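# Carry tube rack from next room to the desk

## Task

Bring the tube rack from the counter in the adjoining room over to the desk. At the finish it must stand upright with each tube fully seated in a hole. It fails if the rack or any tube contacts the floor, or if the robot topples or is left leaning. The connecting door swings shut on its own, but a magnet on the wall can keep it open. The result only counts if it stays in place without the robot supporting it, so release the rack and back away at the end.

## Robot and tools

Robot: a Hello Robot Stretch 3 with a single arm. It has a two-wheeled base (0.33 m long, 0.34 m wide), a mast with a lift, and a telescoping arm that reaches out to the robot's right side. The base cannot drive sideways, so moving the gripper forward or back means driving the base. Turning in place pivots about the point midway between the drive wheels, which sits 0.05 m behind the front edge. With the arm pulled in and the wrist folded, a turn sweeps a circle of radius 0.28 m. An unfolded, level gripper reaches past that circle.

Frames: the base frame has its origin on the floor between the drive wheels, with x forward, y left and z up. hand_pose is reported in the base frame at the point where the closed fingertips meet. With all wrist joints at zero, that hand frame has x up, y pointing back along the arm toward the mast, and z toward the robot's rear. The odometry frame is the base frame as it was when the scene began. base_odometry comes from wheel rotation only, so wheel slip shows up as false travel. Heading runs from -3.142 to 3.142, positive to the left.

execute_actions: the argument actions is a list holding a single action, or an empty list, which just reports state and images. An action may contain base, joints, or both, plus an optional contact_limits. All parts start at the same moment.
- base holds exactly one key. translate_m is a straight drive, relative to where the base currently is, in metres from -1 to 1, with forward positive. rotate_rad is an in-place turn, also relative, in radians from -3.2 to 3.2, with counter-clockwise (left) positive.
- joints is a map of joint name to an absolute target, not an offset. lift_m is arm height, 0 to 1.1. arm_m is extension, 0 to 0.52. wrist_yaw_rad runs -1.345 to 4.42: 0 lines the gripper up with the arm, positive swings it toward the front, and 3.0 folds it over the base. wrist_pitch_rad runs -1.57 to 0.451: 0 is level and negative tips the fingertips downward. wrist_roll_rad runs -2.911 to 2.911, and at 0 the fingers sit level side by side. gripper_m runs -0.089 to 0.179 and is wider when larger; the real fingertip gap is about 0.007 m less when nearly shut and 0.025 m less when wide, and it is 0 below 0.007. head_pan_rad runs -3.953 to 1.73: 0 is forward, positive is left, and -1.57 faces along the arm. head_tilt_rad runs -1.53 to 0.419, with negative tilting down. The done tolerances are 0.004 for the metre joints and 0.02 for the radian joints, except 0.05 for pitch.
- contact_limits accepts only arm_m, a motor effort percentage from 1 to 100. The arm halts (contact_stop) when its effort reaches about that value, or its negative when retracting. Smaller values are gentler, but a value too small stops the arm immediately.
- cameras is a list of head_camera, nav_camera, wrist_camera or all. Omitting it or passing null gives all cameras, and [] gives none. Images are taken when the call ends, in the order the pictures line lists. Unknown keys, unknown camera names or values outside these ranges get the entire call rejected, and nothing moves.
Anything you omit may keep pushing toward its previous target without that showing in the status fields.

wait: seconds between 0 and 10. It sends no new command and returns the same report as an empty action.

zoom_image: camera plus region [x0, y0, x1, y1] in pixels of that camera's most recent full image, with the origin at the top-left and at most 504 by 504 pixels. Image sizes are 896x504 for head_camera, 672x504 for the fisheye nav_camera, and 644x364 for wrist_camera. Both head cameras move with the head pan and tilt, and wrist_camera rides on the gripper.

finished_scene: scene, the number of the scene being closed. It is final, and its result states whether the task succeeded and gives the next task.

Result lines: lidar_m gives 12 rough distances from the base origin, one per 30-degree sector. Sector 1 faces ahead and they proceed counter-clockwise, so 4 is left, 7 is behind and 10 is right; - means nothing was seen. The scan plane is 0.17 m high, so it catches table legs but not tops. Range is 0.15 to 12 m, and it misses glass, clear plastic and thin legs. The mast and a low lift block some sectors. wrist_depth_mm (45 to 1000) and head_depth_mm (280 to 4000, with the image sent sideways) are 7x7 grids of median depth, read row by row from the top-left. base_status and joint_status say how each motion finished: done; off_target (stopped short and may still be pushing); contact_stop; time_out; or torque_fault. After the last three, the target is dropped. on_its_own lists what you did not command, and its held at value is a target, not a position. motor_effort is a percentage of maximum, positive toward higher values, with the peak in brackets. It carries fixed biases and noise. Positive wheel effort means pushing forward. base_tilt in degrees counts forward and right as positive, with an offset of up to about 4. turned_by_wheels and turned_by_imu give the turn since the last report.

Stops and slack: the lift or arm halts on firm contact and then goes limp until commanded again. A limp lift can sag under load, and closing fingers on a surface can push it upward. The base, wrist and head never stop on contact. A wrist servo pushed hard for several seconds shuts off for 10 s, leaving the joint limp.

Gripper: to grasp, command below the object's width, and lower for a firmer grip. To release, command at least 0.02 above the value where contact began. Neither the reading nor done confirms a grasp. Too much squeeze triggers a stall guard that lowers the force, so send a different value to grip again.

Safety: fold or unfold the wrist (yaw 3.0) only with the lift between 0.32 and 0.95, pitch at -0.4 and roll near 0. Once folded, the lift may drop to 0.25. With yaw below -0.4, keep pitch at -0.5 or lower. The base moves fast (0.30 m/s, 1.9 rad/s) only when the lift is below 0.30, the arm below 0.03 and yaw above 2.54, and otherwise moves slowly. Pushing against something rigid with the gripper above about 0.45 m, pushing again after a contact_stop, or driving while gripping something fixed can tip the robot. If it snags, reverse in small steps. If base_tilt shows a lean, free the gripper, and lower the lift to about 0.2 if the lean remains. Avoid drops, slams and hard shoves, and note that loose objects may occasionally get nudged. While you compose a reply, the robot keeps its last command, and base moves count from the last reported position.

Each tool is called after "Call:" by a JSON object that holds its "op" and its "data", one argument or row to a line.

## Session

Call:
{"op": "execute_actions", "data": {
  "actions": []
}}

Scene clock: 0.00 s.
base_odometry: x=+0.000 y=+0.000 heading=+0.000 (m, m, rad; odometry frame)
turned_by_wheels: +0.000 (rad since the last result)
turned_by_imu: +0.000 (rad since the last result)
base_tilt: forward=-0.8 right=+0.3 (deg)
lidar_m: 1.24 3.13 1.78 1.85 1.47 0.78 0.65 0.65 0.73 0.69 0.68 0.77
head_depth_mm: 1017 1026 1035 1046 1052 1061 1070 / 1207 1213 1226 1241 1252 1263 1276 / 1477 1491 1515 1526 1551 1567 1589 / 1812 1944 1967 2003 2035 2069 2056 / 1943 2552 2967 3022 2995 3006 2327 / 1939 2908 3057 3093 3062 3072 2347 / 1926 2876 2939 2962 2946 2927 2362
base_status: not commanded
joint_positions: lift_m=+0.409 arm_m=-0.002 wrist_yaw_rad=+3.009 wrist_pitch_rad=-0.305 wrist_roll_rad=-0.006 gripper_m=+0.037 head_pan_rad=+0.007 head_tilt_rad=-0.011
joint_status: not commanded
motor_effort: left_wheel=+0 right_wheel=+0 lift_m=+25 arm_m=+0 wrist_yaw_rad=+1 wrist_pitch_rad=+6 wrist_roll_rad=+0 gripper_m=-1 head_pan_rad=-1 head_tilt_rad=+2 (%)
hand_pose: x=+0.0102 y=+0.0926 z=+0.4479 quat_wxyz=(+0.154, +0.702, +0.062, +0.693) (m; base frame)
wrist_depth_mm: - - - - - - - / - - - - - - - / - - - - - - - / - - - - - - - / 977 971 - 998 - 973 970 / 770 768 - 761 - 765 765 / 630 632 - 637 619 635 632
pictures: head_camera (sideways: a quarter turn clockwise sets it upright), nav_camera (sideways: a quarter turn counterclockwise sets it upright), wrist_camera
Images, in order (width x height): head_camera 896x504, nav_camera 672x504, wrist_camera 644x364.

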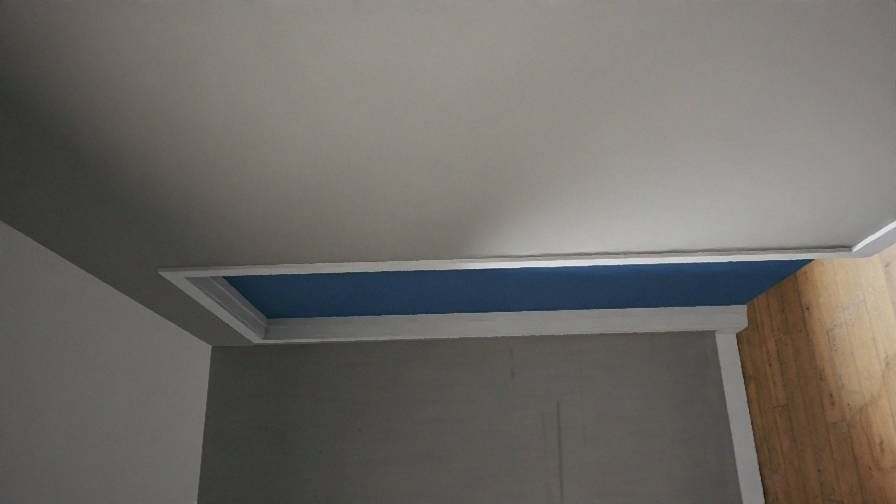

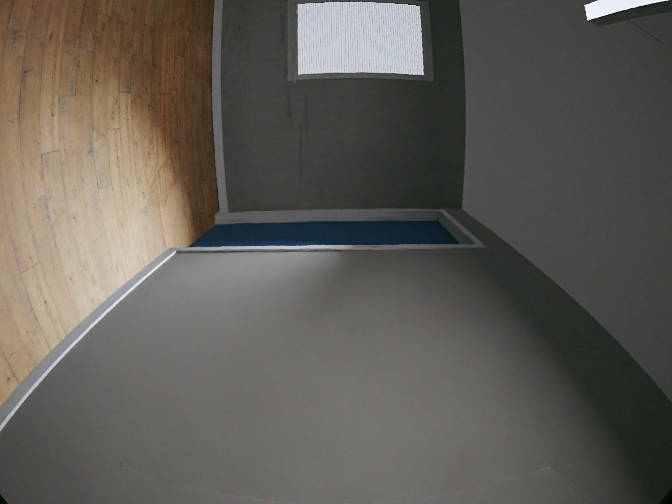

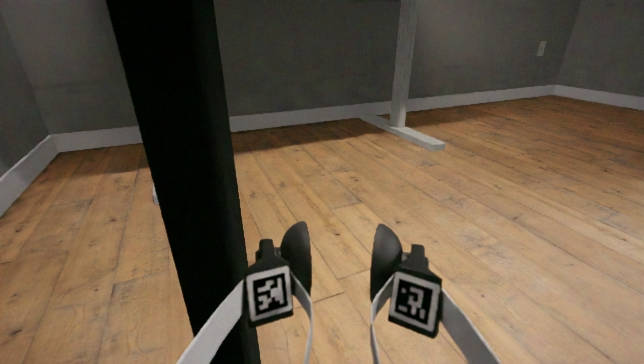

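Call:
{"op": "execute_actions", "data": {
  "actions": [
    {"base":{"rotate_rad":0.5},"joints":{"lift_m":0.27,"head_pan_rad":1.0,"head_tilt_rad":-0.4}}
  ],
  "cameras": ["nav_camera"]
}}

Call:
{"op": "execute_actions", "data": {
  "actions": [
    {"base":{"translate_m":1}}
  ],
  "cameras": []
}}

Call:
{"op": "execute_actions", "data": {
  "actions": [
    {"base":{"translate_m":1}}
  ],
  "cameras": []
}}

Call:
{"op": "execute_actions", "data": {
  "actions": [
    {"base":{"translate_m":0.4},"joints":{"head_pan_rad":0}}
  ],
  "cameras": []
}}

Call:
{"op": "execute_actions", "data": {
  "actions": [
    {"base":{"rotate_rad":-1.73}}
  ]
}}

Scene clock: 16.20 s.
base_odometry: x=+0.000 y=+0.000 heading=+0.500 (m, m, rad; odometry frame)
turned_by_wheels: +0.500 (rad since the last result)
turned_by_imu: +0.496 (rad since the last result)
base_tilt: forward=-0.8 right=+0.3 (deg)
lidar_m: 3.13 1.78 1.86 1.39 0.80 0.65 0.65 0.71 0.69 0.68 0.75 1.19
head_depth_mm: 2017 2167 2292 2558 2364 1789 1427 / 1925 2069 1757 2314 2101 1790 1443 / 1838 1966 1785 2272 2330 1792 1441 / 1732 1872 1806 2151 2263 1801 1450 / 1660 1798 1822 2036 2155 1800 1452 / 1593 1696 1750 1911 2075 1815 1452 / 1547 1636 1679 1224 1978 1819 1458
base_status: done
joint_positions: lift_m=+0.271 arm_m=-0.002 wrist_yaw_rad=+3.009 wrist_pitch_rad=-0.306 wrist_roll_rad=-0.006 gripper_m=+0.037 head_pan_rad=+0.993 head_tilt_rad=-0.395
joint_status: all done
motor_effort: left_wheel=-3(9) right_wheel=+2(6) lift_m=+11(24) arm_m=+0(1) wrist_yaw_rad=+0(1) wrist_pitch_rad=+6(6) wrist_roll_rad=+0(0) gripper_m=+0(1) head_pan_rad=+4(49) head_tilt_rad=-3(32) (%)
hand_pose: x=+0.0101 y=+0.0926 z=+0.3093 quat_wxyz=(+0.154, +0.702, +0.062, +0.693) (m; base frame)
wrist_depth_mm: 693 - - - - - - / 700 871 - - - - - / 701 901 - - - - - / 705 885 962 969 969 980 965 / 682 713 756 745 755 713 720 / 567 571 - 570 - 567 566 / 470 493 - 490 454 474 468
pictures: nav_camera (sideways: a quarter turn counterclockwise sets it upright)
Images, in order (width x height): nav_camera 672x504.

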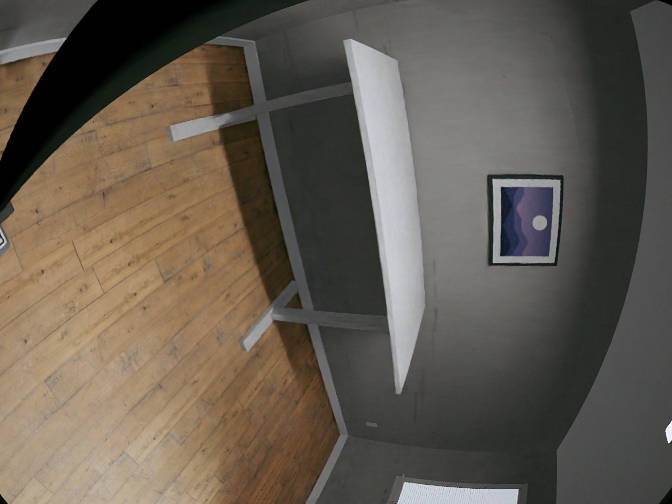

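Scene clock: 21.30 s.
base_odometry: x=+0.878 y=+0.479 heading=+0.500 (m, m, rad; odometry frame)
turned_by_wheels: +0.000 (rad since the last result)
turned_by_imu: +0.006 (rad since the last result)
base_tilt: forward=-0.8 right=+0.3 (deg)
lidar_m: 2.14 2.04 1.24 1.24 1.85 1.63 1.63 1.05 0.86 0.86 0.95 1.64
head_depth_mm: 1825 1956 2120 2319 2359 1791 1437 / 1736 1862 2000 2167 2264 1786 1436 / 1658 1761 1887 2057 2171 1793 1443 / 1575 1691 1788 1943 2089 1804 1436 / 1521 1611 1720 1842 1980 1796 1454 / 1454 1547 1631 1115 1875 1807 1419 / 1397 1467 1544 1035 1730 1701 1452
base_status: done
joint_positions: lift_m=+0.271 arm_m=-0.002 wrist_yaw_rad=+3.009 wrist_pitch_rad=-0.306 wrist_roll_rad=-0.006 gripper_m=+0.037 head_pan_rad=+0.993 head_tilt_rad=-0.396
joint_status: not commanded
motor_effort: left_wheel=-2(9) right_wheel=+2(7) lift_m=+12(12) arm_m=+0(0) wrist_yaw_rad=+0(0) wrist_pitch_rad=+6(6) wrist_roll_rad=-1(0) gripper_m=+0(1) head_pan_rad=+5(4) head_tilt_rad=-3(3) (%)
hand_pose: x=+0.0101 y=+0.0926 z=+0.3093 quat_wxyz=(+0.154, +0.702, +0.062, +0.693) (m; base frame)
wrist_depth_mm: - - - - - - - / - - - - - - - / - - - - - - - / 952 969 958 962 969 969 959 / 725 721 743 732 753 718 711 / 577 572 - 565 - 568 562 / 472 493 - 487 460 474 473
pictures: none
No camera images: the call's "cameras" was empty. Leave "cameras" out to get every camera's image.

Scene clock: 26.40 s.
base_odometry: x=+1.755 y=+0.959 heading=+0.500 (m, m, rad; odometry frame)
turned_by_wheels: +0.000 (rad since the last result)
turned_by_imu: +0.006 (rad since the last result)
base_tilt: forward=-0.8 right=+0.3 (deg)
lidar_m: 1.16 1.29 1.50 1.49 1.66 2.32 2.42 1.26 1.04 1.02 1.24 1.17
head_depth_mm: 1482 1553 1624 1709 1785 1758 1433 / 1534 1650 1776 1907 2048 1784 1432 / 1462 1569 1683 1817 1963 1795 1442 / 1405 1499 1595 1712 1865 1812 1448 / 1342 1428 1521 1634 1759 1798 1450 / 1289 1365 1453 1555 1667 1748 1452 / 1243 1317 1389 1481 1596 1694 1452
base_status: done
joint_positions: lift_m=+0.271 arm_m=-0.002 wrist_yaw_rad=+3.009 wrist_pitch_rad=-0.306 wrist_roll_rad=-0.006 gripper_m=+0.037 head_pan_rad=+0.993 head_tilt_rad=-0.396
joint_status: not commanded
motor_effort: left_wheel=-2(10) right_wheel=+1(8) lift_m=+12(12) arm_m=+0(0) wrist_yaw_rad=+0(0) wrist_pitch_rad=+6(6) wrist_roll_rad=+0(1) gripper_m=-1(0) head_pan_rad=+5(4) head_tilt_rad=-2(3) (%)
hand_pose: x=+0.0101 y=+0.0926 z=+0.3093 quat_wxyz=(+0.154, +0.702, +0.062, +0.693) (m; base frame)
wrist_depth_mm: - - - - - - - / - - - - - - - / - - - - - - - / 966 966 981 968 970 956 972 / 714 712 765 734 761 724 714 / 570 571 - 569 - 567 576 / 471 492 - 489 457 466 474
pictures: none
No camera images: the call's "cameras" was empty. Leave "cameras" out to get every camera's image.

Scene clock: 29.40 s.
base_odometry: x=+2.106 y=+1.150 heading=+0.500 (m, m, rad; odometry frame)
turned_by_wheels: +0.000 (rad since the last result)
turned_by_imu: +0.002 (rad since the last result)
base_tilt: forward=-0.8 right=+0.2 (deg)
lidar_m: 0.77 0.86 1.37 1.42 1.57 2.53 2.59 1.34 1.14 1.19 0.94 0.78
head_depth_mm: 608 648 692 744 805 876 955 / 617 658 704 758 818 892 982 / 627 669 716 773 837 912 1008 / 633 677 725 780 839 931 1029 / 636 680 731 792 851 955 1056 / 652 699 751 811 864 980 1084 / 661 710 764 828 883 998 1116
base_status: done
joint_positions: lift_m=+0.271 arm_m=-0.002 wrist_yaw_rad=+3.009 wrist_pitch_rad=-0.306 wrist_roll_rad=-0.006 gripper_m=+0.037 head_pan_rad=+0.007 head_tilt_rad=-0.396
joint_status: all done
motor_effort: left_wheel=-2(10) right_wheel=+1(8) lift_m=+12(11) arm_m=+0(0) wrist_yaw_rad=+1(0) wrist_pitch_rad=+5(6) wrist_roll_rad=+0(0) gripper_m=+0(1) head_pan_rad=-4(50) head_tilt_rad=-3(3) (%)
hand_pose: x=+0.0101 y=+0.0926 z=+0.3093 quat_wxyz=(+0.154, +0.702, +0.062, +0.693) (m; base frame)
wrist_depth_mm: - - - - - - - / - - - - - - - / - - - - - - - / 965 973 956 950 981 985 902 / 720 723 756 731 761 724 717 / 570 567 - 570 - 565 576 / 475 488 - 486 454 467 471
pictures: none
No camera images: the call's "cameras" was empty. Leave "cameras" out to get every camera's image.

Scene clock: 31.80 s.
base_odometry: x=+2.106 y=+1.150 heading=-1.230 (m, m, rad; odometry frame)
turned_by_wheels: -1.730 (rad since the last result)
turned_by_imu: -1.710 (rad since the last result)
base_tilt: forward=-0.8 right=+0.3 (deg)
lidar_m: 1.19 1.05 0.79 0.77 0.81 1.14 1.42 1.49 1.57 3.00 1.51 1.14
head_depth_mm: 968 1016 1063 1130 1226 1335 1412 / 990 1056 1136 1221 1310 1432 1437 / 992 1057 1134 1231 1327 1447 1436 / 993 1060 1139 1231 1328 1454 1448 / 993 1064 1134 1233 1333 1454 1448 / 995 1066 1148 1228 1336 1460 1458 / 997 1065 1143 1232 1333 1467 1458
base_status: done
joint_positions: lift_m=+0.271 arm_m=-0.002 wrist_yaw_rad=+3.009 wrist_pitch_rad=-0.306 wrist_roll_rad=-0.006 gripper_m=+0.037 head_pan_rad=+0.007 head_tilt_rad=-0.396
joint_status: not commanded
motor_effort: left_wheel=+2(16) right_wheel=-1(6) lift_m=+12(12) arm_m=+0(0) wrist_yaw_rad=+1(1) wrist_pitch_rad=+6(6) wrist_roll_rad=+0(0) gripper_m=+0(1) head_pan_rad=-4(4) head_tilt_rad=-2(3) (%)
hand_pose: x=+0.0101 y=+0.0925 z=+0.3093 quat_wxyz=(+0.154, +0.702, +0.062, +0.693) (m; base frame)
wrist_depth_mm: 715 - 738 741 744 766 766 / 763 780 780 803 813 811 830 / 820 847 848 862 872 881 890 / 881 870 878 910 906 908 913 / 726 724 762 736 754 714 720 / 568 568 - 572 - 567 570 / 469 488 - 490 458 469 474
pictures: head_camera (sideways: a quarter turn clockwise sets it upright), nav_camera (sideways: a quarter turn counterclockwise sets it upright), wrist_camera
Images, in order (width x height): head_camera 896x504, nav_camera 672x504, wrist_camera 644x364.

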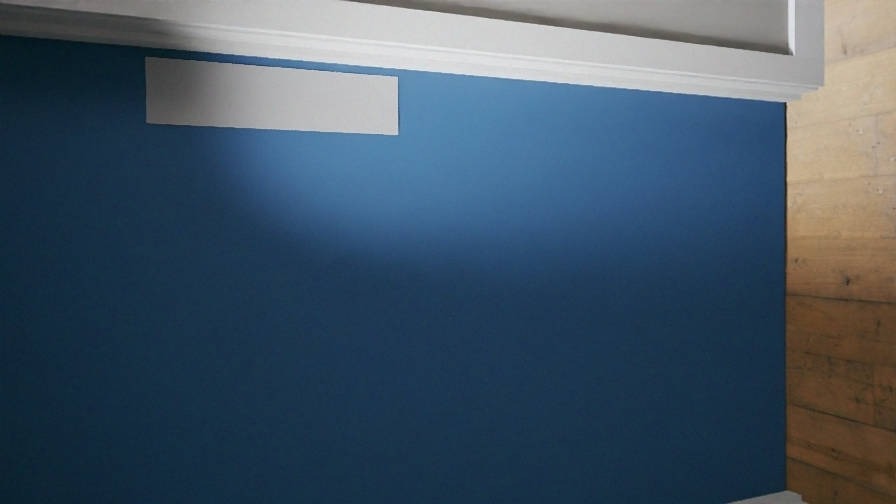

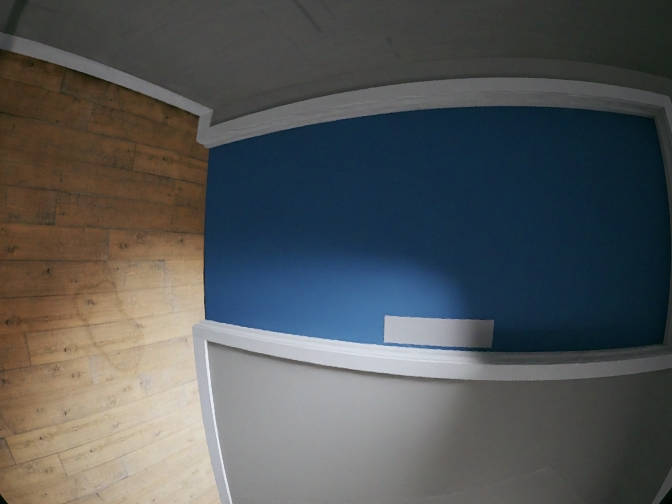

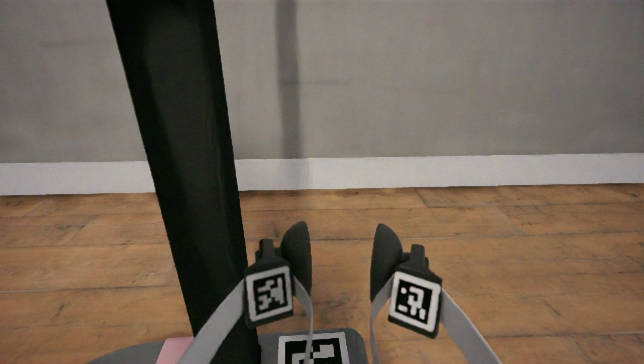

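Push door, hinge left. Good position; push slowly with the base.

Call:
{"op": "execute_actions", "data": {
  "actions": [
    {"base":{"translate_m":1}}
  ],
  "cameras": []
}}

Call:
{"op": "execute_actions", "data": {
  "actions": [
    {"base":{"translate_m":0.12},"joints":{"lift_m":0.33,"head_tilt_rad":-0.8}}
  ],
  "cameras": []
}}

Call:
{"op": "execute_actions", "data": {
  "actions": [
    {"base":{"translate_m":0.6}}
  ],
  "cameras": ["nav_camera"]
}}

Scene clock: 43.37 s.
base_odometry: x=+2.440 y=+0.208 heading=-1.230 (m, m, rad; odometry frame)
turned_by_wheels: +0.000 (rad since the last result)
turned_by_imu: +0.006 (rad since the last result)
base_tilt: forward=-0.8 right=+0.3 (deg)
lidar_m: 0.19 0.20 0.29 0.58 0.76 1.09 2.41 2.35 3.12 0.37 0.26 0.20
head_depth_mm: - - - - - - - / - - - - - - - / - - - - - - - / - - - - - - - / - - - - - - - / - - - - - - - / - - - - - - -
base_status: done
joint_positions: lift_m=+0.271 arm_m=-0.002 wrist_yaw_rad=+3.009 wrist_pitch_rad=-0.306 wrist_roll_rad=-0.006 gripper_m=+0.037 head_pan_rad=+0.007 head_tilt_rad=-0.396
joint_status: not commanded
motor_effort: left_wheel=+1(14) right_wheel=-1(5) lift_m=+11(12) arm_m=+0(0) wrist_yaw_rad=+1(0) wrist_pitch_rad=+6(6) wrist_roll_rad=+0(0) gripper_m=+2(0) head_pan_rad=-4(5) head_tilt_rad=-2(3) (%)
hand_pose: x=+0.0101 y=+0.0925 z=+0.3093 quat_wxyz=(+0.154, +0.702, +0.062, +0.693) (m; base frame)
wrist_depth_mm: 685 - 710 695 544 322 220 / 732 746 749 745 575 325 220 / 775 802 811 804 622 325 221 / 842 851 856 847 630 325 222 / 712 717 759 727 565 329 222 / 573 566 - 570 - 330 223 / 474 493 - 491 457 310 223
pictures: none
No camera images: the call's "cameras" was empty. Leave "cameras" out to get every camera's image.

Scene clock: 45.47 s.
base_odometry: x=+2.481 y=+0.095 heading=-1.230 (m, m, rad; odometry frame)
turned_by_wheels: +0.000 (rad since the last result)
turned_by_imu: +0.001 (rad since the last result)
base_tilt: forward=-0.8 right=+0.3 (deg)
lidar_m: - - 0.15 0.35 0.76 1.08 2.53 2.46 3.14 0.24 0.15 -
head_depth_mm: - - - - - - - / - - - - - - - / - - - - - - - / - - - - - - - / - - - - - - - / - - - - - - - / - - - - - - -
base_status: done
joint_positions: lift_m=+0.329 arm_m=-0.002 wrist_yaw_rad=+3.009 wrist_pitch_rad=-0.306 wrist_roll_rad=-0.006 gripper_m=+0.037 head_pan_rad=+0.007 head_tilt_rad=-0.791
joint_status: all done
motor_effort: left_wheel=+1(13) right_wheel=+0(5) lift_m=+38(39) arm_m=+0(0) wrist_yaw_rad=+1(0) wrist_pitch_rad=+6(6) wrist_roll_rad=+0(0) gripper_m=+1(0) head_pan_rad=-4(5) head_tilt_rad=-6(37) (%)
hand_pose: x=+0.0101 y=+0.0925 z=+0.3679 quat_wxyz=(+0.154, +0.702, +0.062, +0.693) (m; base frame)
wrist_depth_mm: 686 - 693 552 245 130 88 / 722 723 737 583 247 130 88 / 797 795 789 630 250 131 89 / 832 845 856 679 252 131 89 / 828 824 860 729 225 132 89 / 656 657 - 621 - 132 89 / 538 535 - 538 259 124 90
pictures: none
No camera images: the call's "cameras" was empty. Leave "cameras" out to get every camera's image.

Scene clock: 52.43 s.
base_odometry: x=+2.681 y=-0.471 heading=-1.230 (m, m, rad; odometry frame)
turned_by_wheels: +0.001 (rad since the last result)
turned_by_imu: -0.094 (rad since the last result)
base_tilt: forward=-0.9 right=+0.3 (deg)
lidar_m: - - 0.15 0.19 0.74 0.98 2.41 2.47 3.22 0.28 0.15 -
head_depth_mm: - - - - - - - / - - - - - - - / - - - - - - - / - - - - - - - / - - - - - - - / - - - - - - - / - - - - - - -
base_status: translate_m off_target (by the wheels' count: +0.5998 of +0.6000)
joint_positions: lift_m=+0.330 arm_m=-0.002 wrist_yaw_rad=+3.011 wrist_pitch_rad=-0.308 wrist_roll_rad=-0.006 gripper_m=+0.037 head_pan_rad=+0.013 head_tilt_rad=-0.801
joint_status: not commanded
on_its_own: left_wheel is at rest, and its effort (+42) is outside its rest range (-18 to +18)
motor_effort: left_wheel=+42(88) right_wheel=+9(44) lift_m=+31(38) arm_m=+0(0) wrist_yaw_rad=-3(9) wrist_pitch_rad=+6(7) wrist_roll_rad=+0(0) gripper_m=+1(1) head_pan_rad=-8(15) head_tilt_rad=+0(6) (%)
hand_pose: x=+0.0095 y=+0.0924 z=+0.3677 quat_wxyz=(+0.154, +0.702, +0.064, +0.693) (m; base frame)
wrist_depth_mm: 630 - 666 499 160 95 68 / 675 692 716 538 164 97 69 / 719 746 786 577 168 98 69 / 777 802 846 630 171 99 70 / 814 818 - 485 159 101 71 / 649 643 - 500 - 102 71 / 545 540 - 522 186 98 72
pictures: nav_camera (sideways: a quarter turn counterclockwise sets it upright)
Images, in order (width x height): nav_camera 672x504.

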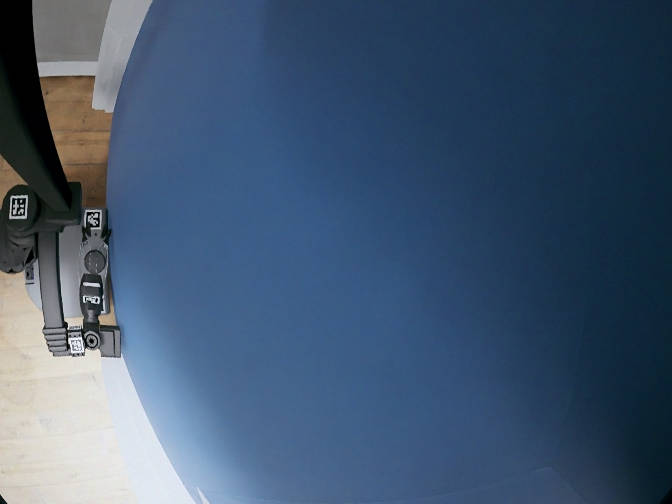

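Call:
{"op": "execute_actions", "data": {
  "actions": [
    {"base":{"translate_m":-0.8},"joints":{"lift_m":0.27}}
  ],
  "cameras": []
}}

Call:
{"op": "execute_actions", "data": {
  "actions": [
    {"base":{"rotate_rad":-1.52}}
  ],
  "cameras": []
}}

Call:
{"op": "execute_actions", "data": {
  "actions": [
    {"base":{"translate_m":0.38},"joints":{"head_pan_rad":-3.14}}
  ],
  "cameras": []
}}

Call:
{"op": "execute_actions", "data": {
  "actions": [
    {"base":{"rotate_rad":-1.28}}
  ],
  "cameras": []
}}

Call:
{"op": "execute_actions", "data": {
  "actions": [
    {"base":{"translate_m":-0.4},"joints":{"lift_m":0.31,"head_tilt_rad":-1.1}}
  ],
  "cameras": ["nav_camera"]
}}

Scene clock: 79.87 s.
base_odometry: x=+2.414 y=+0.283 heading=-1.230 (m, m, rad; odometry frame)
turned_by_wheels: +0.000 (rad since the last result)
turned_by_imu: -0.006 (rad since the last result)
base_tilt: forward=-0.8 right=+0.3 (deg)
lidar_m: 0.85 0.87 0.72 0.68 0.70 0.92 1.76 1.79 1.87 3.09 1.16 0.86
head_depth_mm: 739 846 962 1087 1334 1318 1156 / 736 839 982 1171 1403 1317 1158 / 727 834 968 1156 1425 1321 1158 / 722 826 959 1144 1415 1321 1159 / 718 816 948 1125 1393 1323 1157 / 711 809 938 1113 1367 1323 1159 / 705 802 926 1100 1351 1324 1160
base_status: done
joint_positions: lift_m=+0.271 arm_m=-0.002 wrist_yaw_rad=+3.010 wrist_pitch_rad=-0.308 wrist_roll_rad=-0.006 gripper_m=+0.037 head_pan_rad=+0.007 head_tilt_rad=-0.799
joint_status: all done
motor_effort: left_wheel=+1(35) right_wheel=-1(7) lift_m=+12(29) arm_m=+0(0) wrist_yaw_rad=+0(2) wrist_pitch_rad=+6(7) wrist_roll_rad=+0(0) gripper_m=+1(1) head_pan_rad=-5(8) head_tilt_rad=+0(1) (%)
hand_pose: x=+0.0099 y=+0.0923 z=+0.3087 quat_wxyz=(+0.155, +0.702, +0.063, +0.692) (m; base frame)
wrist_depth_mm: 603 - 639 660 691 712 734 / 641 654 691 709 736 762 776 / 681 702 737 769 808 832 803 / 734 761 795 819 850 878 808 / 710 717 - 735 752 711 716 / 569 571 - 566 - 564 566 / 474 491 - 498 453 470 466
pictures: none
No camera images: the call's "cameras" was empty. Leave "cameras" out to get every camera's image.

Scene clock: 82.10 s.
base_odometry: x=+2.414 y=+0.283 heading=-2.750 (m, m, rad; odometry frame)
turned_by_wheels: -1.520 (rad since the last result)
turned_by_imu: -1.502 (rad since the last result)
base_tilt: forward=-0.8 right=+0.3 (deg)
lidar_m: 2.86 1.09 0.86 0.85 0.89 0.71 0.68 0.71 0.98 1.76 1.83 1.89
head_depth_mm: 2757 2962 2240 1811 1518 1318 1157 / 2790 2970 2255 1833 1529 1316 1154 / 2779 2968 2264 1829 1536 1321 1156 / 2766 2995 2268 1807 1530 1323 1161 / 2778 2987 2276 1836 1528 1323 1160 / 2737 2942 2255 1825 1538 1322 1155 / 2573 2528 2218 1832 1544 1323 1157
base_status: done
joint_positions: lift_m=+0.271 arm_m=-0.002 wrist_yaw_rad=+3.010 wrist_pitch_rad=-0.308 wrist_roll_rad=-0.006 gripper_m=+0.037 head_pan_rad=+0.007 head_tilt_rad=-0.799
joint_status: not commanded
motor_effort: left_wheel=+2(15) right_wheel=-2(7) lift_m=+12(12) arm_m=+0(0) wrist_yaw_rad=-1(0) wrist_pitch_rad=+7(7) wrist_roll_rad=+0(0) gripper_m=+1(1) head_pan_rad=-5(4) head_tilt_rad=-1(1) (%)
hand_pose: x=+0.0099 y=+0.0923 z=+0.3087 quat_wxyz=(+0.155, +0.702, +0.063, +0.692) (m; base frame)
wrist_depth_mm: 717 - 806 819 837 766 787 / 757 831 869 877 900 826 852 / 811 880 920 942 951 892 921 / 834 884 964 954 946 917 961 / 720 706 - 730 744 704 710 / 570 571 - 568 - 571 569 / 471 492 - 494 453 470 471
pictures: none
No camera images: the call's "cameras" was empty. Leave "cameras" out to get every camera's image.

Scene clock: 85.10 s.
base_odometry: x=+2.062 y=+0.138 heading=-2.749 (m, m, rad; odometry frame)
turned_by_wheels: +0.000 (rad since the last result)
turned_by_imu: +0.002 (rad since the last result)
base_tilt: forward=-0.9 right=+0.4 (deg)
lidar_m: 2.71 1.08 0.79 0.75 0.89 1.10 1.06 1.10 1.53 1.76 1.62 2.52
head_depth_mm: 924 1056 1223 1463 1527 1316 1158 / 924 1050 1223 1456 1525 1314 1177 / 923 1051 1224 1454 1527 1319 1200 / 924 1049 1216 1453 1533 1326 1165 / 921 1046 1211 1446 1529 1323 1158 / 916 1045 1208 1444 1535 1320 1163 / 915 1041 1209 1450 1547 1324 1158
base_status: done
joint_positions: lift_m=+0.271 arm_m=-0.002 wrist_yaw_rad=+3.009 wrist_pitch_rad=-0.308 wrist_roll_rad=-0.006 gripper_m=+0.037 head_pan_rad=-3.133 head_tilt_rad=-0.799
joint_status: all done
motor_effort: left_wheel=+2(14) right_wheel=-2(4) lift_m=+12(12) arm_m=+0(0) wrist_yaw_rad=+0(1) wrist_pitch_rad=+6(7) wrist_roll_rad=-1(0) gripper_m=-2(0) head_pan_rad=-4(50) head_tilt_rad=-1(1) (%)
hand_pose: x=+0.0100 y=+0.0923 z=+0.3087 quat_wxyz=(+0.155, +0.702, +0.063, +0.692) (m; base frame)
wrist_depth_mm: 778 - 813 762 745 771 779 / 831 856 870 817 822 825 841 / 881 907 912 878 884 894 897 / 919 949 966 901 912 915 946 / 724 709 739 732 748 709 719 / 571 567 - 569 - 570 561 / 474 485 - 497 454 471 474
pictures: none
No camera images: the call's "cameras" was empty. Leave "cameras" out to get every camera's image.

Scene clock: 87.13 s.
base_odometry: x=+2.062 y=+0.138 heading=+2.254 (m, m, rad; odometry frame)
turned_by_wheels: -1.280 (rad since the last result)
turned_by_imu: -1.265 (rad since the last result)
base_tilt: forward=-0.8 right=+0.3 (deg)
lidar_m: 1.76 1.62 2.71 1.42 0.86 0.76 0.85 1.01 1.06 1.06 1.27 1.76
head_depth_mm: 691 755 823 947 1153 1303 1153 / 720 815 939 1070 1261 1318 1177 / 740 840 973 1152 1416 1317 1202 / 761 868 1010 1200 1447 1315 1166 / 783 897 1046 1259 1487 1322 1159 / 808 929 1095 1327 1504 1324 1164 / 833 960 1137 1390 1542 1320 1164
base_status: done
joint_positions: lift_m=+0.271 arm_m=-0.002 wrist_yaw_rad=+3.009 wrist_pitch_rad=-0.308 wrist_roll_rad=-0.006 gripper_m=+0.037 head_pan_rad=-3.133 head_tilt_rad=-0.799
joint_status: not commanded
motor_effort: left_wheel=+2(15) right_wheel=-2(7) lift_m=+12(12) arm_m=-1(0) wrist_yaw_rad=+0(1) wrist_pitch_rad=+7(7) wrist_roll_rad=-1(0) gripper_m=+0(1) head_pan_rad=-3(4) head_tilt_rad=-1(0) (%)
hand_pose: x=+0.0100 y=+0.0923 z=+0.3087 quat_wxyz=(+0.155, +0.702, +0.063, +0.692) (m; base frame)
wrist_depth_mm: 727 - - - - - - / 737 884 - - - - - / 749 908 - - - - - / 756 895 974 975 958 958 954 / 697 710 751 742 758 715 701 / 568 570 - 570 - 565 564 / 470 489 - 496 456 472 469
pictures: none
No camera images: the call's "cameras" was empty. Leave "cameras" out to get every camera's image.

Scene clock: 92.00 s.
base_odometry: x=+2.315 y=-0.172 heading=+2.254 (m, m, rad; odometry frame)
turned_by_wheels: +0.000 (rad since the last result)
turned_by_imu: -0.003 (rad since the last result)
base_tilt: forward=-0.9 right=+0.3 (deg)
lidar_m: 2.00 2.55 2.83 0.72 0.42 0.41 0.47 0.56 0.87 0.94 1.12 2.07
head_depth_mm: 425 503 620 748 913 1223 1105 / 437 523 647 849 1109 - 1093 / 451 542 677 902 1230 - - / 466 562 711 962 1300 - - / 481 586 746 1024 1315 - - / 497 608 784 1106 1318 1220 - / 515 634 830 1203 1322 1199 1111
base_status: done
joint_positions: lift_m=+0.309 arm_m=-0.002 wrist_yaw_rad=+3.009 wrist_pitch_rad=-0.308 wrist_roll_rad=-0.006 gripper_m=+0.037 head_pan_rad=-3.133 head_tilt_rad=-1.087
joint_status: all done
motor_effort: left_wheel=+2(10) right_wheel=-1(8) lift_m=+38(40) arm_m=+0(0) wrist_yaw_rad=+0(1) wrist_pitch_rad=+7(7) wrist_roll_rad=+0(1) gripper_m=+0(0) head_pan_rad=-4(4) head_tilt_rad=-8(34) (%)
hand_pose: x=+0.0100 y=+0.0923 z=+0.3474 quat_wxyz=(+0.155, +0.702, +0.063, +0.692) (m; base frame)
wrist_depth_mm: 362 - 812 - - - - / 373 448 867 - - - - / 376 461 946 - - - - / 377 484 939 - - - - / 375 505 835 808 822 777 781 / 386 518 - 618 - 621 622 / 412 499 - 519 500 516 513
pictures: nav_camera (sideways: a quarter turn counterclockwise sets it upright)
Images, in order (width x height): nav_camera 672x504.

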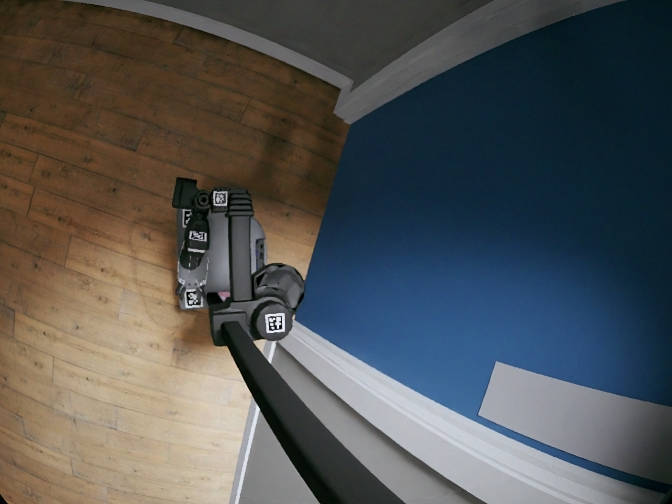

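Call:
{"op": "execute_actions", "data": {
  "actions": [
    {"base":{"rotate_rad":-0.12}}
  ],
  "cameras": []
}}

Call:
{"op": "execute_actions", "data": {
  "actions": [
    {"base":{"translate_m":-0.4}}
  ],
  "cameras": ["nav_camera"]
}}

Scene clock: 102.23 s.
base_odometry: x=+2.315 y=-0.172 heading=+2.134 (m, m, rad; odometry frame)
turned_by_wheels: -0.120 (rad since the last result)
turned_by_imu: -0.119 (rad since the last result)
base_tilt: forward=-0.8 right=+0.3 (deg)
lidar_m: 2.14 2.01 2.84 0.89 0.47 0.41 0.47 0.52 0.85 0.93 1.05 1.69
head_depth_mm: 428 513 602 692 1009 1228 1109 / 436 524 652 838 1083 - 1096 / 445 535 671 899 1259 - - / 452 547 690 932 1286 - - / 461 559 709 972 1300 - - / 469 571 731 1009 1299 1223 - / 478 586 750 1048 1317 1200 1110
base_status: done
joint_positions: lift_m=+0.309 arm_m=-0.002 wrist_yaw_rad=+3.009 wrist_pitch_rad=-0.308 wrist_roll_rad=-0.006 gripper_m=+0.037 head_pan_rad=-3.133 head_tilt_rad=-1.087
joint_status: not commanded
motor_effort: left_wheel=+3(9) right_wheel=-2(6) lift_m=+38(38) arm_m=+0(1) wrist_yaw_rad=-1(0) wrist_pitch_rad=+7(7) wrist_roll_rad=+0(0) gripper_m=-1(0) head_pan_rad=-4(4) head_tilt_rad=-9(9) (%)
hand_pose: x=+0.0100 y=+0.0923 z=+0.3474 quat_wxyz=(+0.155, +0.702, +0.063, +0.692) (m; base frame)
wrist_depth_mm: 402 - - - - - - / 404 501 - - - - - / 411 518 - - - - - / 416 545 - - - - - / 416 555 815 806 807 781 779 / 421 569 - 619 - 614 620 / 410 514 - 519 497 510 516
pictures: none
No camera images: the call's "cameras" was empty. Leave "cameras" out to get every camera's image.

Scene clock: 107.17 s.
base_odometry: x=+2.528 y=-0.511 heading=+2.134 (m, m, rad; odometry frame)
turned_by_wheels: +0.000 (rad since the last result)
turned_by_imu: -0.003 (rad since the last result)
base_tilt: forward=-0.8 right=+0.3 (deg)
lidar_m: 2.53 2.38 2.92 0.21 0.25 0.30 0.28 0.28 0.36 0.69 0.96 1.55
head_depth_mm: - 323 411 576 1295 1236 677 / - 316 404 557 883 - 1069 / - 311 394 539 776 - - / - 307 385 523 759 - - / - 304 377 507 775 - - / - 303 368 492 741 1181 - / - 298 361 478 708 1173 1105
base_status: done
joint_positions: lift_m=+0.309 arm_m=-0.002 wrist_yaw_rad=+3.009 wrist_pitch_rad=-0.308 wrist_roll_rad=-0.006 gripper_m=+0.037 head_pan_rad=-3.134 head_tilt_rad=-1.090
joint_status: not commanded
motor_effort: left_wheel=-12(47) right_wheel=-18(20) lift_m=+37(38) arm_m=+0(0) wrist_yaw_rad=+0(0) wrist_pitch_rad=+6(6) wrist_roll_rad=+0(1) gripper_m=+0(0) head_pan_rad=-4(5) head_tilt_rad=-6(7) (%)
hand_pose: x=+0.0101 y=+0.0923 z=+0.3474 quat_wxyz=(+0.155, +0.702, +0.063, +0.692) (m; base frame)
wrist_depth_mm: - - 236 232 - - - / - - 254 250 - - - / - - 275 268 - - - / - - 295 289 - - - / 779 792 324 314 822 768 774 / 601 624 - 349 - 623 612 / 370 516 - 385 498 515 515
pictures: nav_camera (sideways: a quarter turn counterclockwise sets it upright)
Images, in order (width x height): nav_camera 672x504.

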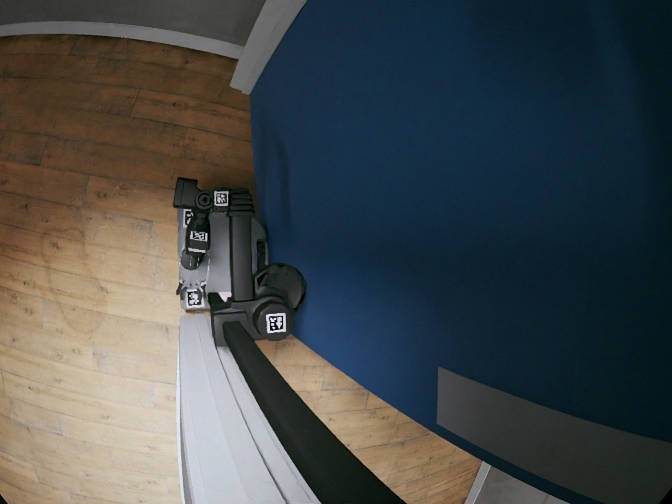

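Call:
{"op": "execute_actions", "data": {
  "actions": [
    {"base":{"translate_m":-0.15}}
  ],
  "cameras": []
}}

Call:
{"op": "execute_actions", "data": {
  "actions": [
    {"base":{"rotate_rad":0.2}}
  ],
  "cameras": []
}}

Call:
{"op": "execute_actions", "data": {
  "actions": [
    {"base":{"translate_m":-0.2}}
  ],
  "cameras": []
}}

Call:
{"op": "execute_actions", "data": {
  "actions": [
    {"base":{"rotate_rad":0.25}}
  ],
  "cameras": []
}}

Call:
{"op": "execute_actions", "data": {
  "actions": [
    {"base":{"translate_m":-0.2}}
  ],
  "cameras": ["nav_camera"]
}}

Scene clock: 118.97 s.
base_odometry: x=+2.608 y=-0.637 heading=+2.134 (m, m, rad; odometry frame)
turned_by_wheels: +0.000 (rad since the last result)
turned_by_imu: -0.001 (rad since the last result)
base_tilt: forward=-0.8 right=+0.4 (deg)
lidar_m: 2.67 2.52 0.25 0.26 2.54 0.33 0.27 0.27 0.30 0.49 0.93 1.49
head_depth_mm: 306 377 502 1435 1320 1234 1109 / 301 357 465 664 1297 - 1096 / 292 338 433 602 879 - - / - 321 405 550 807 - - / - 308 380 505 750 - - / - 299 358 467 672 1038 - / - 291 340 435 607 995 1109
base_status: done
joint_positions: lift_m=+0.309 arm_m=-0.002 wrist_yaw_rad=+3.009 wrist_pitch_rad=-0.308 wrist_roll_rad=-0.006 gripper_m=+0.037 head_pan_rad=-3.134 head_tilt_rad=-1.090
joint_status: not commanded
motor_effort: left_wheel=-13(27) right_wheel=-17(26) lift_m=+37(37) arm_m=+0(0) wrist_yaw_rad=+1(0) wrist_pitch_rad=+6(6) wrist_roll_rad=-1(0) gripper_m=+0(1) head_pan_rad=-3(3) head_tilt_rad=-6(5) (%)
hand_pose: x=+0.0101 y=+0.0923 z=+0.3474 quat_wxyz=(+0.155, +0.702, +0.063, +0.692) (m; base frame)
wrist_depth_mm: - - - - 257 243 - / - - - - 270 261 - / - - - - 291 283 - / - - - - 309 314 - / 789 789 834 785 333 707 787 / 622 622 - 602 - 597 619 / 517 515 - 513 412 514 515
pictures: none
No camera images: the call's "cameras" was empty. Leave "cameras" out to get every camera's image.

Scene clock: 120.23 s.
base_odometry: x=+2.608 y=-0.637 heading=+2.334 (m, m, rad; odometry frame)
turned_by_wheels: +0.200 (rad since the last result)
turned_by_imu: +0.195 (rad since the last result)
base_tilt: forward=-0.8 right=+0.3 (deg)
lidar_m: 2.53 0.26 0.25 2.35 2.28 0.30 0.28 0.28 0.35 0.67 1.05 2.15
head_depth_mm: 289 330 426 598 1297 1232 1113 / - 322 411 571 913 - 1097 / - 314 399 547 789 - - / - 308 387 525 765 - - / - 304 376 505 768 - - / - 301 366 486 727 1166 - / - 297 355 468 687 1167 1105
base_status: done
joint_positions: lift_m=+0.309 arm_m=-0.002 wrist_yaw_rad=+3.009 wrist_pitch_rad=-0.308 wrist_roll_rad=-0.006 gripper_m=+0.037 head_pan_rad=-3.134 head_tilt_rad=-1.090
joint_status: not commanded
on_its_own: left_wheel is at rest, and its effort (-31) is outside its rest range (-18 to +18)
motor_effort: left_wheel=-31(40) right_wheel=-6(11) lift_m=+38(37) arm_m=+0(0) wrist_yaw_rad=+1(1) wrist_pitch_rad=+6(6) wrist_roll_rad=+0(0) gripper_m=-1(1) head_pan_rad=-4(3) head_tilt_rad=-6(6) (%)
hand_pose: x=+0.0101 y=+0.0923 z=+0.3474 quat_wxyz=(+0.155, +0.702, +0.063, +0.692) (m; base frame)
wrist_depth_mm: - - - - - 229 214 / - - - - - 243 229 / - - - - - 256 247 / - - - - 942 273 271 / 790 785 827 805 333 294 735 / 576 631 - 621 - 318 623 / 390 514 - 514 403 350 518
pictures: none
No camera images: the call's "cameras" was empty. Leave "cameras" out to get every camera's image.

Scene clock: 123.17 s.
base_odometry: x=+2.747 y=-0.782 heading=+2.334 (m, m, rad; odometry frame)
turned_by_wheels: +0.000 (rad since the last result)
turned_by_imu: -0.001 (rad since the last result)
base_tilt: forward=-0.8 right=+0.3 (deg)
lidar_m: 2.73 0.39 0.56 2.43 2.08 0.36 0.27 0.27 0.28 0.40 0.95 1.96
head_depth_mm: 338 427 635 1447 1314 1235 1107 / 317 391 520 764 1318 - 1099 / 300 363 467 660 989 - - / 293 336 426 577 832 - - / - 314 390 513 753 - - / - 302 359 462 647 966 - / - 291 334 421 568 877 1109
base_status: done
joint_positions: lift_m=+0.309 arm_m=-0.002 wrist_yaw_rad=+3.009 wrist_pitch_rad=-0.308 wrist_roll_rad=-0.006 gripper_m=+0.037 head_pan_rad=-3.134 head_tilt_rad=-1.090
joint_status: not commanded
motor_effort: left_wheel=-14(35) right_wheel=-11(25) lift_m=+37(37) arm_m=-1(0) wrist_yaw_rad=+2(1) wrist_pitch_rad=+6(6) wrist_roll_rad=+0(0) gripper_m=+1(0) head_pan_rad=-4(4) head_tilt_rad=-7(6) (%)
hand_pose: x=+0.0101 y=+0.0923 z=+0.3474 quat_wxyz=(+0.155, +0.702, +0.063, +0.692) (m; base frame)
wrist_depth_mm: - - - - - 947 414 / - - - - - 863 398 / - - - - - 791 359 / - - - - - 728 346 / 789 778 823 807 825 634 354 / 628 623 - 620 - 571 371 / 520 511 - 515 499 495 395
pictures: none
No camera images: the call's "cameras" was empty. Leave "cameras" out to get every camera's image.

Scene clock: 124.47 s.
base_odometry: x=+2.746 y=-0.782 heading=+2.583 (m, m, rad; odometry frame)
turned_by_wheels: +0.250 (rad since the last result)
turned_by_imu: +0.244 (rad since the last result)
base_tilt: forward=-0.8 right=+0.3 (deg)
lidar_m: 0.40 0.39 1.41 2.46 1.94 0.31 0.27 0.28 0.32 0.58 1.21 2.85
head_depth_mm: 295 349 456 654 1293 1230 1108 / 291 336 433 609 986 - 1092 / - 323 412 568 820 - - / - 312 394 534 784 - - / - 305 377 503 759 - - / - 300 361 475 695 1117 - / - 294 347 451 646 1135 1108
base_status: done
joint_positions: lift_m=+0.309 arm_m=-0.002 wrist_yaw_rad=+3.009 wrist_pitch_rad=-0.308 wrist_roll_rad=-0.006 gripper_m=+0.037 head_pan_rad=-3.134 head_tilt_rad=-1.090
joint_status: not commanded
on_its_own: left_wheel is at rest, and its effort (-28) is outside its rest range (-18 to +18)
motor_effort: left_wheel=-28(37) right_wheel=-4(7) lift_m=+37(37) arm_m=+0(0) wrist_yaw_rad=+1(0) wrist_pitch_rad=+6(7) wrist_roll_rad=+0(0) gripper_m=+1(1) head_pan_rad=-3(3) head_tilt_rad=-6(7) (%)
hand_pose: x=+0.0101 y=+0.0923 z=+0.3474 quat_wxyz=(+0.155, +0.702, +0.063, +0.692) (m; base frame)
wrist_depth_mm: - - - - - - - / - - - - - - - / - - - - - - 843 / - - - - - - 721 / 781 784 816 808 820 788 623 / 598 621 - 625 - 621 535 / 428 516 - 514 496 514 476
pictures: none
No camera images: the call's "cameras" was empty. Leave "cameras" out to get every camera's image.

Scene clock: 127.47 s.
base_odometry: x=+2.916 y=-0.887 heading=+2.583 (m, m, rad; odometry frame)
turned_by_wheels: +0.000 (rad since the last result)
turned_by_imu: -0.001 (rad since the last result)
base_tilt: forward=-0.8 right=+0.3 (deg)
lidar_m: 0.58 0.58 2.46 2.27 1.78 0.39 0.28 0.26 0.27 0.36 1.03 3.01
head_depth_mm: 371 477 1589 1454 1319 1231 1107 / 342 425 572 1396 1316 - 1097 / 314 387 501 710 1082 - - / 299 352 445 604 880 - - / 287 324 399 523 759 - - / - 302 363 463 634 918 - / - 291 333 414 549 811 1106
base_status: done
joint_positions: lift_m=+0.309 arm_m=-0.002 wrist_yaw_rad=+3.009 wrist_pitch_rad=-0.308 wrist_roll_rad=-0.006 gripper_m=+0.037 head_pan_rad=-3.134 head_tilt_rad=-1.090
joint_status: not commanded
motor_effort: left_wheel=-12(31) right_wheel=-7(21) lift_m=+38(38) arm_m=+0(1) wrist_yaw_rad=+0(0) wrist_pitch_rad=+7(6) wrist_roll_rad=+0(1) gripper_m=+0(0) head_pan_rad=-3(3) head_tilt_rad=-6(7) (%)
hand_pose: x=+0.0101 y=+0.0923 z=+0.3474 quat_wxyz=(+0.155, +0.702, +0.063, +0.692) (m; base frame)
wrist_depth_mm: - - - - - - - / - - - - - - - / - - - - - - - / - - - - - - - / 779 788 823 792 829 790 779 / 625 628 - 624 - 621 621 / 515 518 - 516 497 512 514
pictures: nav_camera (sideways: a quarter turn counterclockwise sets it upright)
Images, in order (width x height): nav_camera 672x504.

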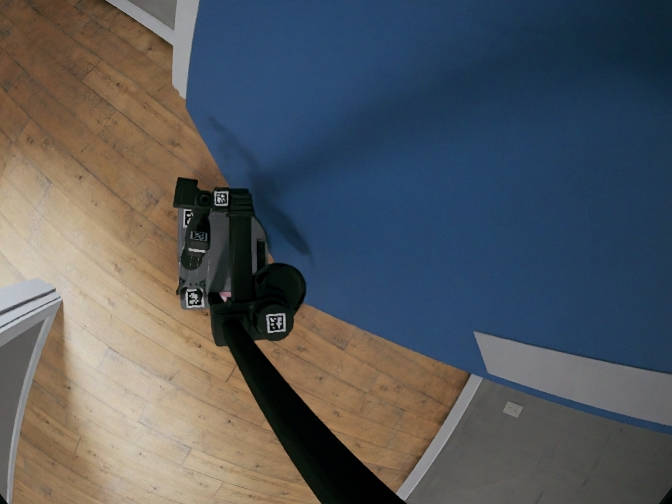

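Call:
{"op": "execute_actions", "data": {
  "actions": [
    {"base":{"rotate_rad":0.3}}
  ],
  "cameras": []
}}

Call:
{"op": "execute_actions", "data": {
  "actions": [
    {"base":{"translate_m":-0.2}}
  ],
  "cameras": []
}}

Call:
{"op": "execute_actions", "data": {
  "actions": [
    {"base":{"rotate_rad":0.3}}
  ],
  "cameras": []
}}

Call:
{"op": "execute_actions", "data": {
  "actions": [
    {"base":{"translate_m":-0.1}}
  ],
  "cameras": ["nav_camera"]
}}

Scene clock: 139.17 s.
base_odometry: x=+2.916 y=-0.887 heading=+2.883 (m, m, rad; odometry frame)
turned_by_wheels: +0.300 (rad since the last result)
turned_by_imu: +0.293 (rad since the last result)
base_tilt: forward=-0.9 right=+0.4 (deg)
lidar_m: 0.57 1.01 2.54 1.89 1.75 0.32 0.27 0.27 0.31 0.54 1.72 2.92
head_depth_mm: 300 361 475 693 1296 1236 1104 / 294 345 446 633 1049 - 1093 / 288 329 421 583 844 - - / - 315 398 541 796 - - / - 306 378 502 753 - - / - 300 360 471 684 1075 - / - 293 343 443 626 1066 1107
base_status: done
joint_positions: lift_m=+0.309 arm_m=-0.002 wrist_yaw_rad=+3.009 wrist_pitch_rad=-0.308 wrist_roll_rad=-0.006 gripper_m=+0.037 head_pan_rad=-3.134 head_tilt_rad=-1.090
joint_status: not commanded
on_its_own: left_wheel is at rest, and its effort (-25) is outside its rest range (-18 to +18)
motor_effort: left_wheel=-25(34) right_wheel=-3(6) lift_m=+38(37) arm_m=+0(0) wrist_yaw_rad=+0(1) wrist_pitch_rad=+7(7) wrist_roll_rad=-1(0) gripper_m=+1(0) head_pan_rad=-4(3) head_tilt_rad=-6(6) (%)
hand_pose: x=+0.0101 y=+0.0923 z=+0.3474 quat_wxyz=(+0.155, +0.702, +0.063, +0.692) (m; base frame)
wrist_depth_mm: - - - - - - - / - - - - - - - / - - - - - - - / - - - - - - - / 787 787 824 803 821 781 777 / 621 619 - 612 - 615 617 / 468 518 - 518 497 515 514
pictures: none
No camera images: the call's "cameras" was empty. Leave "cameras" out to get every camera's image.

Scene clock: 142.17 s.
base_odometry: x=+3.109 y=-0.939 heading=+2.883 (m, m, rad; odometry frame)
turned_by_wheels: +0.000 (rad since the last result)
turned_by_imu: -0.001 (rad since the last result)
base_tilt: forward=-0.8 right=+0.3 (deg)
lidar_m: 0.77 1.33 2.67 1.76 1.63 0.41 0.28 0.26 0.26 0.34 1.30 3.10
head_depth_mm: 396 548 1534 1458 1310 1235 1108 / 358 451 612 1409 1317 - 1097 / 328 404 524 748 1144 - - / 303 363 459 621 918 - - / 291 331 408 531 764 - - / - 305 367 464 632 893 - / - 291 333 412 540 779 1094
base_status: done
joint_positions: lift_m=+0.309 arm_m=-0.002 wrist_yaw_rad=+3.009 wrist_pitch_rad=-0.308 wrist_roll_rad=-0.006 gripper_m=+0.037 head_pan_rad=-3.134 head_tilt_rad=-1.090
joint_status: not commanded
motor_effort: left_wheel=-9(27) right_wheel=-5(20) lift_m=+37(37) arm_m=+0(0) wrist_yaw_rad=+1(1) wrist_pitch_rad=+6(6) wrist_roll_rad=+0(0) gripper_m=+2(1) head_pan_rad=-3(4) head_tilt_rad=-6(6) (%)
hand_pose: x=+0.0101 y=+0.0923 z=+0.3474 quat_wxyz=(+0.155, +0.702, +0.063, +0.692) (m; base frame)
wrist_depth_mm: - - - - - - - / - - - - - - - / - - - - - - - / - - - - - - - / 778 786 812 809 827 785 784 / 627 624 - 621 - 628 622 / 518 515 - 516 502 513 518
pictures: none
No camera images: the call's "cameras" was empty. Leave "cameras" out to get every camera's image.

Scene clock: 143.63 s.
base_odometry: x=+3.109 y=-0.939 heading=-3.101 (m, m, rad; odometry frame)
turned_by_wheels: +0.300 (rad since the last result)
turned_by_imu: +0.294 (rad since the last result)
base_tilt: forward=-0.8 right=+0.3 (deg)
lidar_m: 0.86 2.68 2.01 1.64 1.17 0.33 0.27 0.27 0.30 0.49 3.15 0.77
head_depth_mm: 307 379 502 744 1314 1234 1113 / 300 357 465 665 1127 - 1093 / 292 338 432 602 881 - - / - 321 406 548 810 - - / - 308 380 505 751 - - / - 299 359 468 674 1038 - / - 291 339 436 607 1004 1111
base_status: done
joint_positions: lift_m=+0.309 arm_m=-0.002 wrist_yaw_rad=+3.009 wrist_pitch_rad=-0.308 wrist_roll_rad=-0.006 gripper_m=+0.037 head_pan_rad=-3.134 head_tilt_rad=-1.090
joint_status: not commanded
on_its_own: left_wheel is at rest, and its effort (-19) is outside its rest range (-18 to +18)
motor_effort: left_wheel=-19(28) right_wheel=-1(5) lift_m=+37(37) arm_m=+0(0) wrist_yaw_rad=+1(1) wrist_pitch_rad=+7(6) wrist_roll_rad=+0(1) gripper_m=+0(1) head_pan_rad=-4(4) head_tilt_rad=-7(6) (%)
hand_pose: x=+0.0101 y=+0.0923 z=+0.3474 quat_wxyz=(+0.155, +0.702, +0.063, +0.692) (m; base frame)
wrist_depth_mm: - - - - - - - / - - - - - - - / - - - - - - - / 999 - - - - - - / 788 783 841 806 818 768 786 / 625 627 - 624 - 619 616 / 496 519 - 518 497 513 514
pictures: none
No camera images: the call's "cameras" was empty. Leave "cameras" out to get every camera's image.

Scene clock: 145.57 s.
base_odometry: x=+3.209 y=-0.934 heading=-3.101 (m, m, rad; odometry frame)
turned_by_wheels: -0.001 (rad since the last result)
turned_by_imu: +0.064 (rad since the last result)
base_tilt: forward=-0.8 right=+0.2 (deg)
lidar_m: 1.02 2.72 1.88 1.60 0.93 0.34 0.27 0.27 0.30 0.47 3.18 0.83
head_depth_mm: 312 390 520 796 1316 1230 1109 / 302 366 477 690 1263 - 1097 / 295 344 442 617 902 - - / 287 325 411 558 821 - - / - 309 384 509 757 - - / - 300 360 469 669 1035 - / - 292 340 434 602 987 1108
base_status: translate_m off_target (by the wheels' count: -0.0997 of -0.1000)
joint_positions: lift_m=+0.310 arm_m=-0.002 wrist_yaw_rad=+3.009 wrist_pitch_rad=-0.308 wrist_roll_rad=-0.006 gripper_m=+0.037 head_pan_rad=-3.136 head_tilt_rad=-1.093
joint_status: not commanded
on_its_own: left_wheel is at rest, and its effort (-74) is outside its rest range (-18 to +18); right_wheel is at rest, and its effort (-29) is outside its rest range (-18 to +18)
motor_effort: left_wheel=-74(90) right_wheel=-29(36) lift_m=+34(37) arm_m=+0(1) wrist_yaw_rad=+1(2) wrist_pitch_rad=+6(8) wrist_roll_rad=+0(0) gripper_m=-1(0) head_pan_rad=-3(4) head_tilt_rad=-5(6) (%)
hand_pose: x=+0.0100 y=+0.0922 z=+0.3476 quat_wxyz=(+0.155, +0.702, +0.063, +0.692) (m; base frame)
wrist_depth_mm: - - - - - - - / - - - - - - - / 960 - - - - - - / 904 - - - - - - / 743 778 818 801 823 786 782 / 618 624 - 629 - 614 619 / 518 518 - 516 503 516 511
pictures: nav_camera (sideways: a quarter turn counterclockwise sets it upright)
Images, in order (width x height): nav_camera 672x504.

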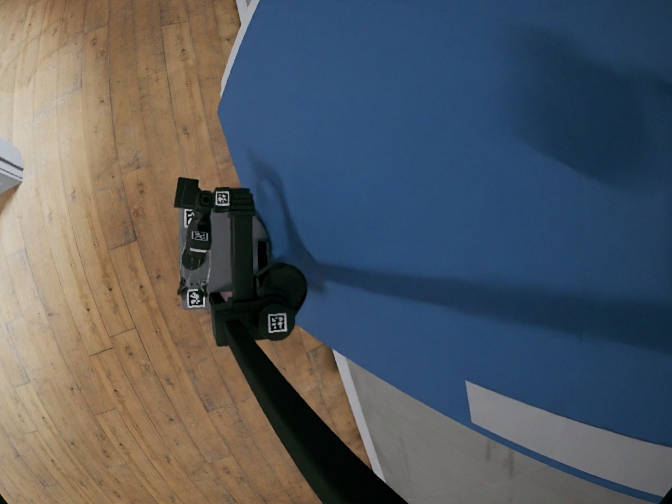

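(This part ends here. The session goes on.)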